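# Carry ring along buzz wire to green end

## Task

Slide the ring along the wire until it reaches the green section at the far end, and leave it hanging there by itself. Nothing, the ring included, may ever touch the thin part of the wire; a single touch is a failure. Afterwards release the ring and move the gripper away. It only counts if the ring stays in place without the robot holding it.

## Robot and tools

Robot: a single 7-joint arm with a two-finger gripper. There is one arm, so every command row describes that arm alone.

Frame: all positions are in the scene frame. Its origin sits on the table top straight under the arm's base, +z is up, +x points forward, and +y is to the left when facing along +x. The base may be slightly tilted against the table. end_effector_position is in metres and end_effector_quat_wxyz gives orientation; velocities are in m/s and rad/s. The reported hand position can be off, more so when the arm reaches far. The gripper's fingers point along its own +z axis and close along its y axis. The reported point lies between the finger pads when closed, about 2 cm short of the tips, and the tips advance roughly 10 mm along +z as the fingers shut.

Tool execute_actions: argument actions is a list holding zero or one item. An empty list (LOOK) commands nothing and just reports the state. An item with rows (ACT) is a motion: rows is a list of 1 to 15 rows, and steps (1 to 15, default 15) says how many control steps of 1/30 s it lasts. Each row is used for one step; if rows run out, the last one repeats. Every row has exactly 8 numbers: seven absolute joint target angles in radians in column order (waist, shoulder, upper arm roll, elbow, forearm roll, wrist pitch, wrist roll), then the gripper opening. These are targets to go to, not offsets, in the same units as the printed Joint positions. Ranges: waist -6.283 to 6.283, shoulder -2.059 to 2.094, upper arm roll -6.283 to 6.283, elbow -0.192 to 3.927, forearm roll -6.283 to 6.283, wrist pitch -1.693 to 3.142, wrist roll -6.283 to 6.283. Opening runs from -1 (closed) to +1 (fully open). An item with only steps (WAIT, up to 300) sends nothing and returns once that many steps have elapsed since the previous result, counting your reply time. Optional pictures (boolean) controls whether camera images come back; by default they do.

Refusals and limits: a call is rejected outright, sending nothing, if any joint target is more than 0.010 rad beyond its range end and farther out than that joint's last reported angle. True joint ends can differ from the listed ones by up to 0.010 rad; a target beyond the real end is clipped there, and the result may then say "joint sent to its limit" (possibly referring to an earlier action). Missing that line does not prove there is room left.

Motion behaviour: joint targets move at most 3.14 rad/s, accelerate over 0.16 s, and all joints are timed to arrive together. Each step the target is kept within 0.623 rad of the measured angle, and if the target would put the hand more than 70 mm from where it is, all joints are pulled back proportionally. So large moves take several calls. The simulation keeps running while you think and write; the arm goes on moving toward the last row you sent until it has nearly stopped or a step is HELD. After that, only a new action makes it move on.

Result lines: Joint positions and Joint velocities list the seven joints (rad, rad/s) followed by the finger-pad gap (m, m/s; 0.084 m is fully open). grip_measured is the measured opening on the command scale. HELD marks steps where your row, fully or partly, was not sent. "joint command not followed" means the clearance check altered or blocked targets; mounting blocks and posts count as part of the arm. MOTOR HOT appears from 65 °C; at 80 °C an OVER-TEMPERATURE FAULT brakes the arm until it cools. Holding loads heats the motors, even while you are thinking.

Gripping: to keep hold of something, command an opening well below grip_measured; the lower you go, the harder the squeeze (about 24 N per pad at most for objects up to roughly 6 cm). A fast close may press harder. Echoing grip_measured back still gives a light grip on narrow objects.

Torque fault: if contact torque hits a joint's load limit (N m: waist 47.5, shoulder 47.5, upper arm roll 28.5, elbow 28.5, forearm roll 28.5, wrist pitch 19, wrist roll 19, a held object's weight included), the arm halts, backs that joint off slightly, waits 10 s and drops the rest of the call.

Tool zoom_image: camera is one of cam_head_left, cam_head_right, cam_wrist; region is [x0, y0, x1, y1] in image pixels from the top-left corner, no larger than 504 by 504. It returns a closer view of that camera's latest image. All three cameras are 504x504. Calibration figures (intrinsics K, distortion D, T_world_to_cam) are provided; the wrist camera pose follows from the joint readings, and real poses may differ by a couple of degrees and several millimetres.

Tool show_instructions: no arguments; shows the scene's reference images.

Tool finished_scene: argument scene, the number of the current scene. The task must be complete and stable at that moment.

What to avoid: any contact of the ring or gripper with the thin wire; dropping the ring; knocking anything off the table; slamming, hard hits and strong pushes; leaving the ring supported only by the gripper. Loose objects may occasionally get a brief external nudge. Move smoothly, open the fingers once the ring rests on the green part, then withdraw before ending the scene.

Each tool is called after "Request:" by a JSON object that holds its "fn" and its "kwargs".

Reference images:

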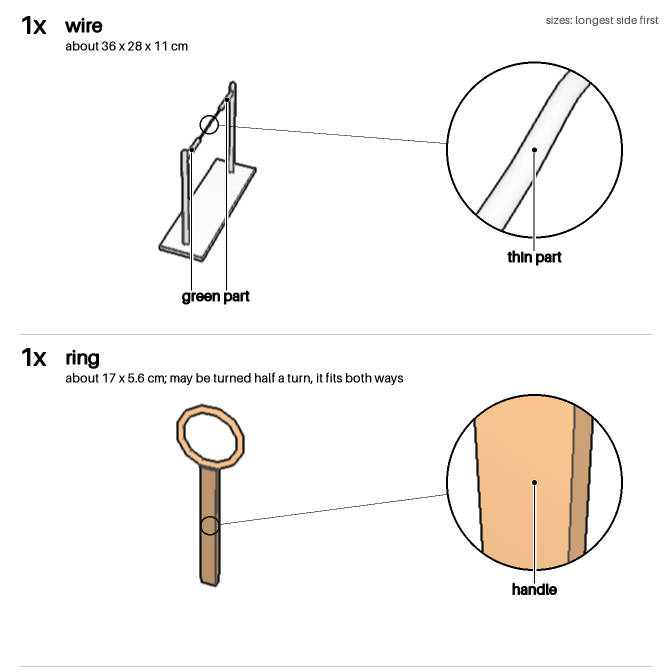

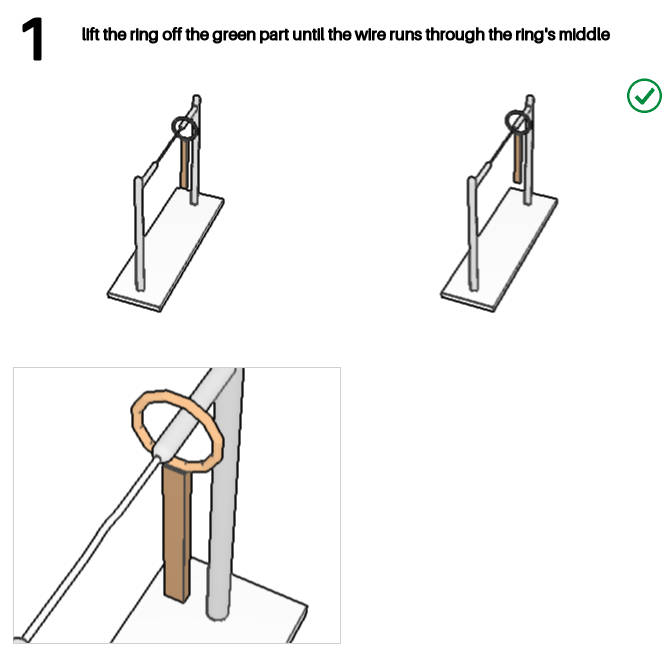

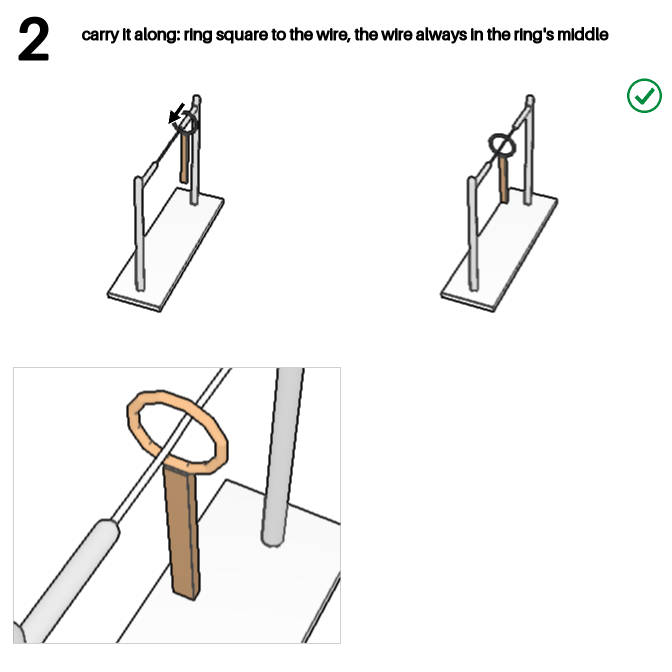

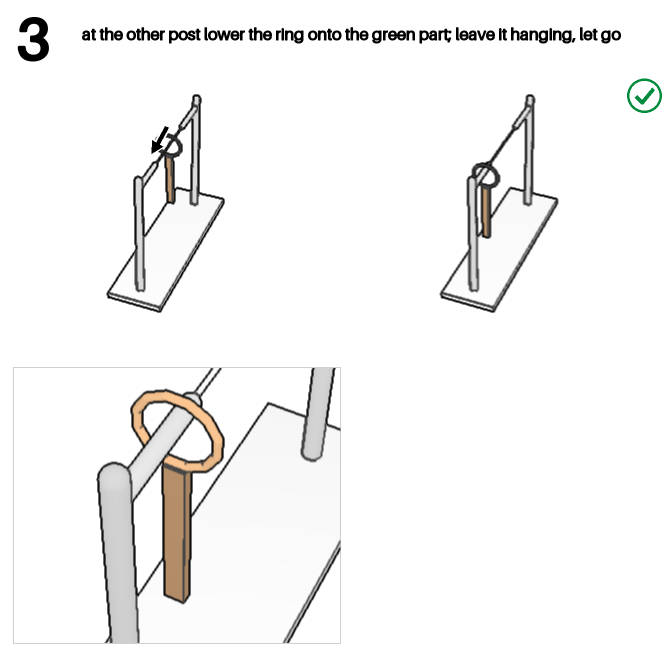

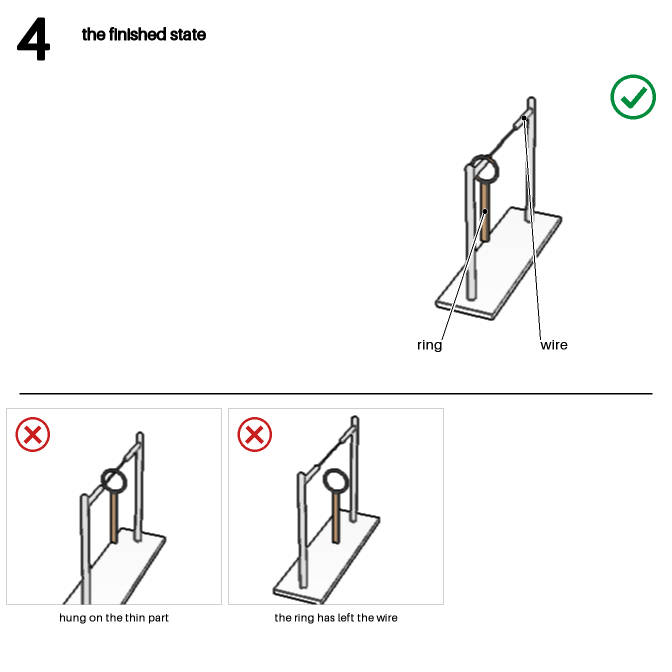

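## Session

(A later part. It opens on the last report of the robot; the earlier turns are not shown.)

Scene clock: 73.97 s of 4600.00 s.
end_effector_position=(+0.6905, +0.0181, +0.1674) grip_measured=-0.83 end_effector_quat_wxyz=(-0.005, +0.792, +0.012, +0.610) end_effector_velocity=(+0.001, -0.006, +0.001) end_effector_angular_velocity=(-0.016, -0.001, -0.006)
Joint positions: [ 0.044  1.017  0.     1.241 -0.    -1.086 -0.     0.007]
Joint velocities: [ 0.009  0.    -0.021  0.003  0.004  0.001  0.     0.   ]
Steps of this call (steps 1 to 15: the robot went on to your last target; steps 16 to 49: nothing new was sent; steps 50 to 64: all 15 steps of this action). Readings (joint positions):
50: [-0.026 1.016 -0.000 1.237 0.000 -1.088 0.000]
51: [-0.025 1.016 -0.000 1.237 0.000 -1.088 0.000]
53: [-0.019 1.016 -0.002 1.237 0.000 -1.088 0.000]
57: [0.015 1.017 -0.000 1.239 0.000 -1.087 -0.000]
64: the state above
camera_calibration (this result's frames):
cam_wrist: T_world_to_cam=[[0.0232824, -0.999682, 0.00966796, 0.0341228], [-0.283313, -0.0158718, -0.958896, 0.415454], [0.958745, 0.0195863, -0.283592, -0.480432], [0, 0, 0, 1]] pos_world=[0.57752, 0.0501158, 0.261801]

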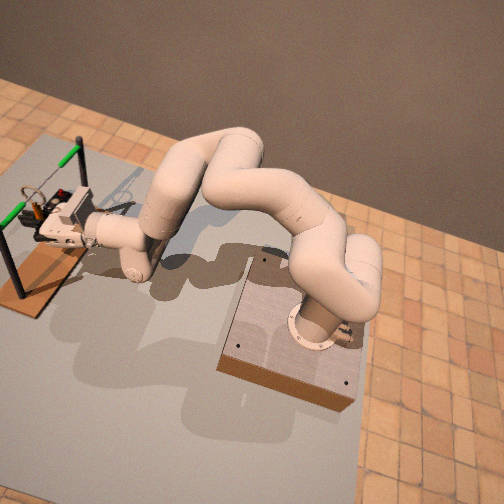

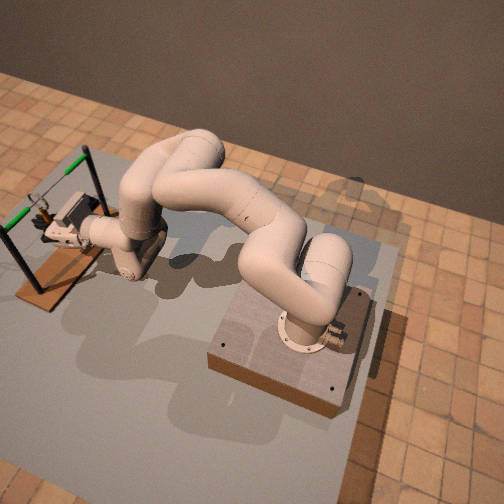

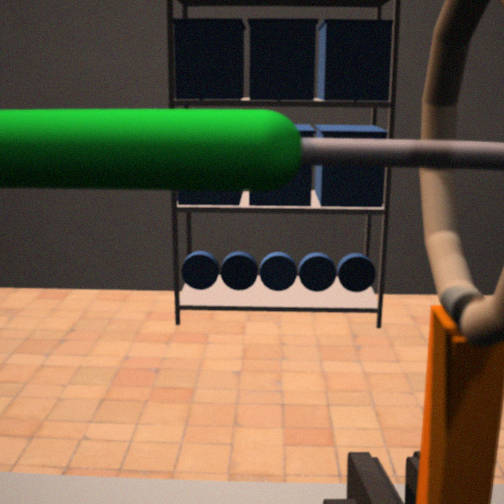

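Request:
{"fn": "execute_actions", "kwargs": {"actions": [{"rows": [[0.058,1.0195,0,1.247,0,-1.082,0,-1],[0.07,1.0215,0,1.253,0,-1.078,0,-1],[0.082,1.0235,0,1.258,0,-1.075,0,-1],[0.094,1.025,0,1.263,0,-1.072,0,-1],[0.106,1.0265,0,1.267,0,-1.069,0,-1],[0.118,1.028,0,1.2714,0,-1.066,0,-1]], "steps": 15}]}}

Request:
{"fn": "zoom_image", "kwargs": {"camera": "cam_head_right", "region": [0, 160, 130, 290]}}

Scene clock: 78.07 s of 4600.00 s.
end_effector_position=(+0.6946, +0.0684, +0.1672) grip_measured=-0.83 end_effector_quat_wxyz=(-0.027, +0.792, +0.041, +0.609) end_effector_velocity=(+0.003, -0.005, +0.000) end_effector_angular_velocity=(-0.017, -0.001, -0.004)
Joint positions: [ 0.116  1.028  0.     1.27  -0.    -1.067 -0.     0.007]
Joint velocities: [ 0.011  0.003 -0.021  0.01   0.004  0.008  0.001  0.   ]
Steps of this call (steps 1 to 15: the robot went on to your last target; steps 16 to 90: nothing new was sent; then 0.60 s passed at rest; steps 91 to 105: all 15 steps of this action). Readings (joint positions):
91: [0.046 1.018 -0.000 1.241 -0.000 -1.086 0.000]
92: [0.047 1.018 -0.000 1.241 0.000 -1.086 0.000]
94: [0.053 1.019 -0.002 1.245 0.000 -1.083 0.000]
98: [0.087 1.024 -0.000 1.259 0.000 -1.074 0.000]
105: the state above
camera_calibration (this result's frames):
cam_wrist: T_world_to_cam=[[0.0951773, -0.995412, 0.0098111, 0.0341269], [-0.282039, -0.0364168, -0.958712, 0.417661], [0.95467, 0.0884804, -0.284211, -0.487185], [0, 0, 0, 1]] pos_world=[0.57965, 0.0922865, 0.261618]

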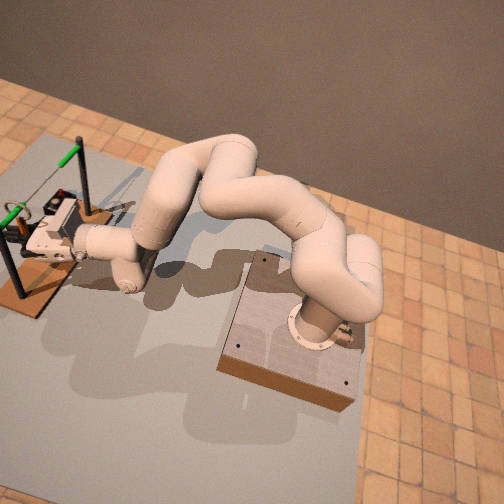

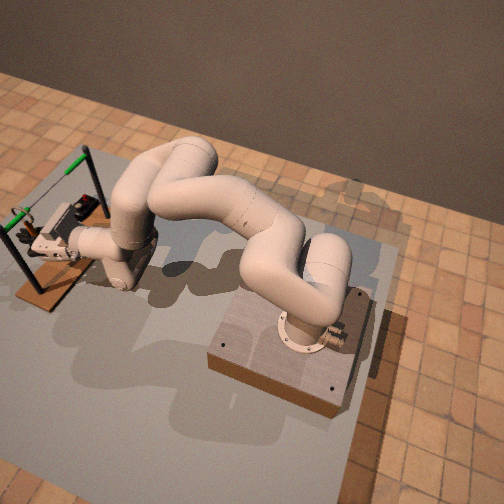

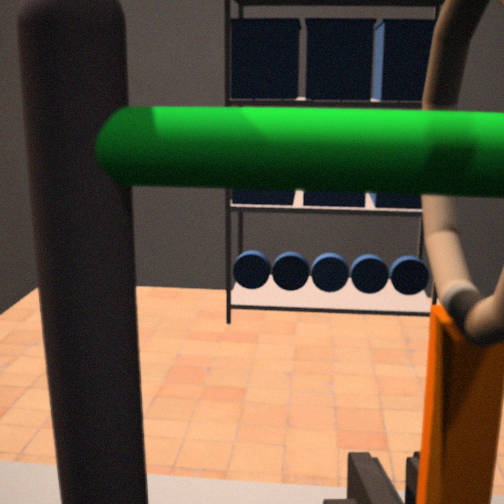

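Region (0, 160, 130, 290) of cam_head_right's 504x504 image, scaled by 3.877, with more detail than that image has.

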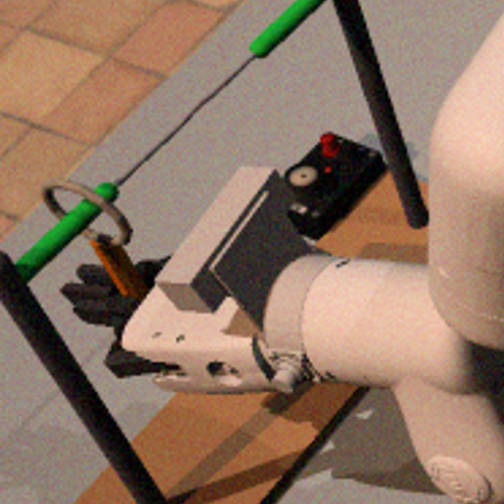

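Request:
{"fn": "execute_actions", "kwargs": {"actions": [{"rows": [[0.124,1.04,0,1.281,0,-1.069,0,-1],[0.13,1.055,0,1.292,0,-1.072,0,-1],[0.13,1.069,0,1.302,0,-1.076,0,-1]], "steps": 15}], "pictures": false}}

Request:
{"fn": "execute_actions", "kwargs": {"actions": [{"rows": [[0.13,1.069,0,1.302,0,-1.076,0,-0.7],[0.13,1.069,0,1.302,0,-1.076,0,-0.5],[0.13,1.069,0,1.302,0,-1.076,0,-0.3],[0.13,1.069,0,1.302,0,-1.076,0,-0.1]], "steps": 15}], "pictures": false}}

Request:
{"fn": "execute_actions", "kwargs": {"actions": [{"rows": [[0.13,1.0,0,0.93,0,-1.38,0,-0.1]], "steps": 15}], "pictures": false}}

Request:
{"fn": "execute_actions", "kwargs": {"actions": [{"steps": 30}]}}

Scene clock: 82.73 s of 4600.00 s.
end_effector_position=(+0.6948, +0.0781, +0.1544) grip_measured=-0.83 end_effector_quat_wxyz=(-0.031, +0.791, +0.047, +0.609) end_effector_velocity=(-0.000, +0.001, -0.003) end_effector_angular_velocity=(-0.000, +0.000, +0.001)
Joint positions: [ 0.13   1.068 -0.     1.302  0.    -1.076  0.     0.007]
Joint velocities: [ 0.001  0.008  0.     0.005 -0.    -0.003 -0.     0.   ]
Steps of this call (steps 1 to 15: the robot went on to your last target; steps 16 to 90: nothing new was sent; then 1.17 s passed at rest; steps 91 to 105: all 15 steps of this action). Readings (joint positions):
91: [0.118 1.028 -0.000 1.271 0.000 -1.066 -0.000]
92: [0.118 1.029 -0.000 1.272 0.000 -1.066 0.000]
94: [0.121 1.036 -0.001 1.279 0.000 -1.068 0.000]
98: [0.128 1.060 0.001 1.294 -0.000 -1.073 -0.000]
105: the state above

Scene clock: 83.23 s of 4600.00 s.
end_effector_position=(+0.6947, +0.0784, +0.1540) grip_measured=-0.11 end_effector_quat_wxyz=(-0.031, +0.791, +0.047, +0.609) end_effector_velocity=(+0.000, +0.000, +0.001) end_effector_angular_velocity=(-0.001, -0.002, +0.001)
Joint positions: [ 0.13   1.069 -0.     1.302  0.    -1.076  0.     0.039]
Joint velocities: [ 0.    -0.001  0.     0.001 -0.    -0.    -0.001  0.   ]
Steps of this call (steps 1 to 15: all 15 steps of this action). Readings (joint positions):
1: [0.130 1.068 -0.000 1.302 0.000 -1.076 0.000]
2: [0.130 1.068 -0.000 1.302 0.000 -1.076 0.000]
4: [0.130 1.069 -0.000 1.302 0.000 -1.076 0.000]
8: [0.130 1.069 -0.000 1.302 0.000 -1.076 0.000]
15: the state above

Scene clock: 83.73 s of 4600.00 s.
end_effector_position=(+0.5928, +0.0669, +0.1409) grip_measured=-0.11 end_effector_quat_wxyz=(-0.031, +0.792, +0.047, +0.609) end_effector_velocity=(-0.053, -0.005, +0.016) end_effector_angular_velocity=(+0.005, -0.039, +0.001)
Joint positions: [ 0.13   1.004 -0.     0.949 -0.    -1.363 -0.     0.039]
Joint velocities: [ 0.001 -0.048  0.    -0.185  0.    -0.177  0.001 -0.   ]
Steps of this call (steps 1 to 15: all 15 steps of this action). Readings (joint positions):
1: [0.130 1.069 -0.000 1.302 0.000 -1.076 -0.000]
2: [0.130 1.068 0.000 1.300 0.000 -1.078 0.000]
4: [0.130 1.061 0.000 1.268 0.000 -1.107 0.000]
8: [0.130 1.034 -0.000 1.109 -0.000 -1.232 -0.000]
15: the state above

Scene clock: 84.73 s of 4600.00 s.
end_effector_position=(+0.5870, +0.0663, +0.1415) grip_measured=-0.11 end_effector_quat_wxyz=(-0.031, +0.791, +0.047, +0.609) end_effector_velocity=(+0.001, -0.000, +0.001) end_effector_angular_velocity=(+0.000, -0.003, -0.001)
Joint positions: [ 0.13   1.    -0.     0.93   0.    -1.38   0.     0.039]
Joint velocities: [-0.001 -0.002 -0.     0.001  0.    -0.    -0.    -0.   ]
Steps of this call (steps 1 to 30: the robot went on to your last target). Readings (joint positions):
1: [0.130 1.003 -0.000 0.944 -0.000 -1.368 0.000]
2: [0.130 1.002 0.000 0.941 0.000 -1.372 0.000]
4: [0.130 1.001 0.000 0.936 0.000 -1.376 0.000]
8: [0.130 1.000 0.000 0.932 0.000 -1.379 0.000]
30: the state above
The arm was judged still, so your last target was given up. Only a new action makes it travel on or press farther. Fingers that are still opening or closing keep moving.
camera_calibration (this result's frames):
cam_wrist: T_world_to_cam=[[0.109499, -0.993937, 0.00992859, 0.0339251], [-0.280957, -0.0405305, -0.958864, 0.36229], [0.953453, 0.102206, -0.283692, -0.39193], [0, 0, 0, 1]] pos_world=[0.47176, 0.0884606, 0.235863]

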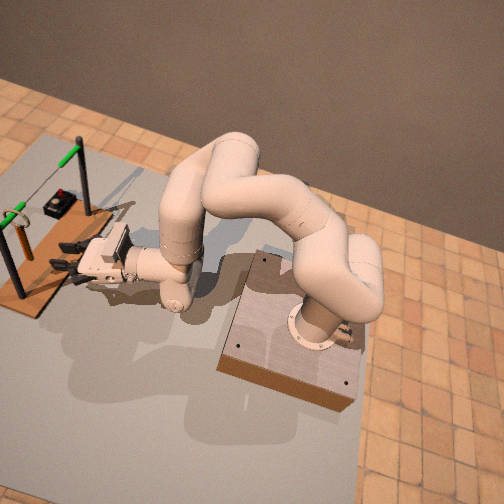

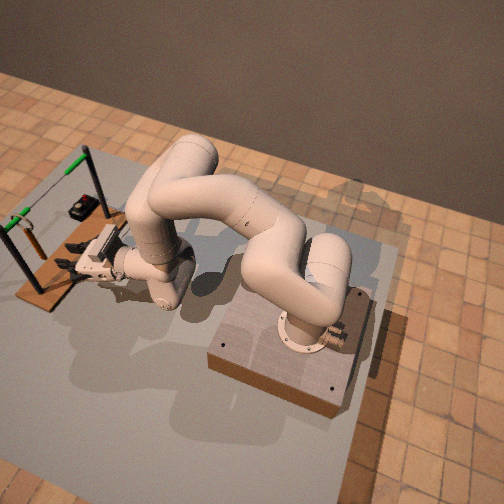

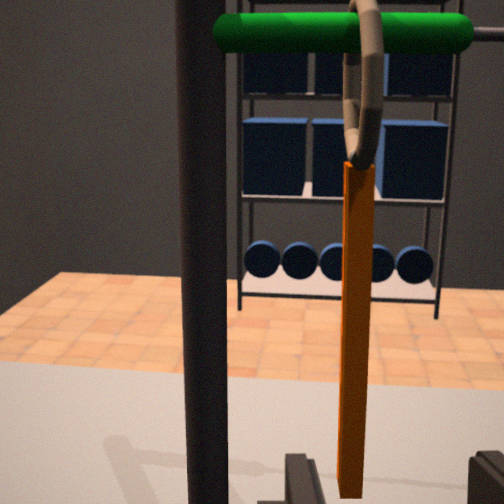

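Request:
{"fn": "finished_scene", "kwargs": {"scene": 1}}

The scene is finished: the task was done.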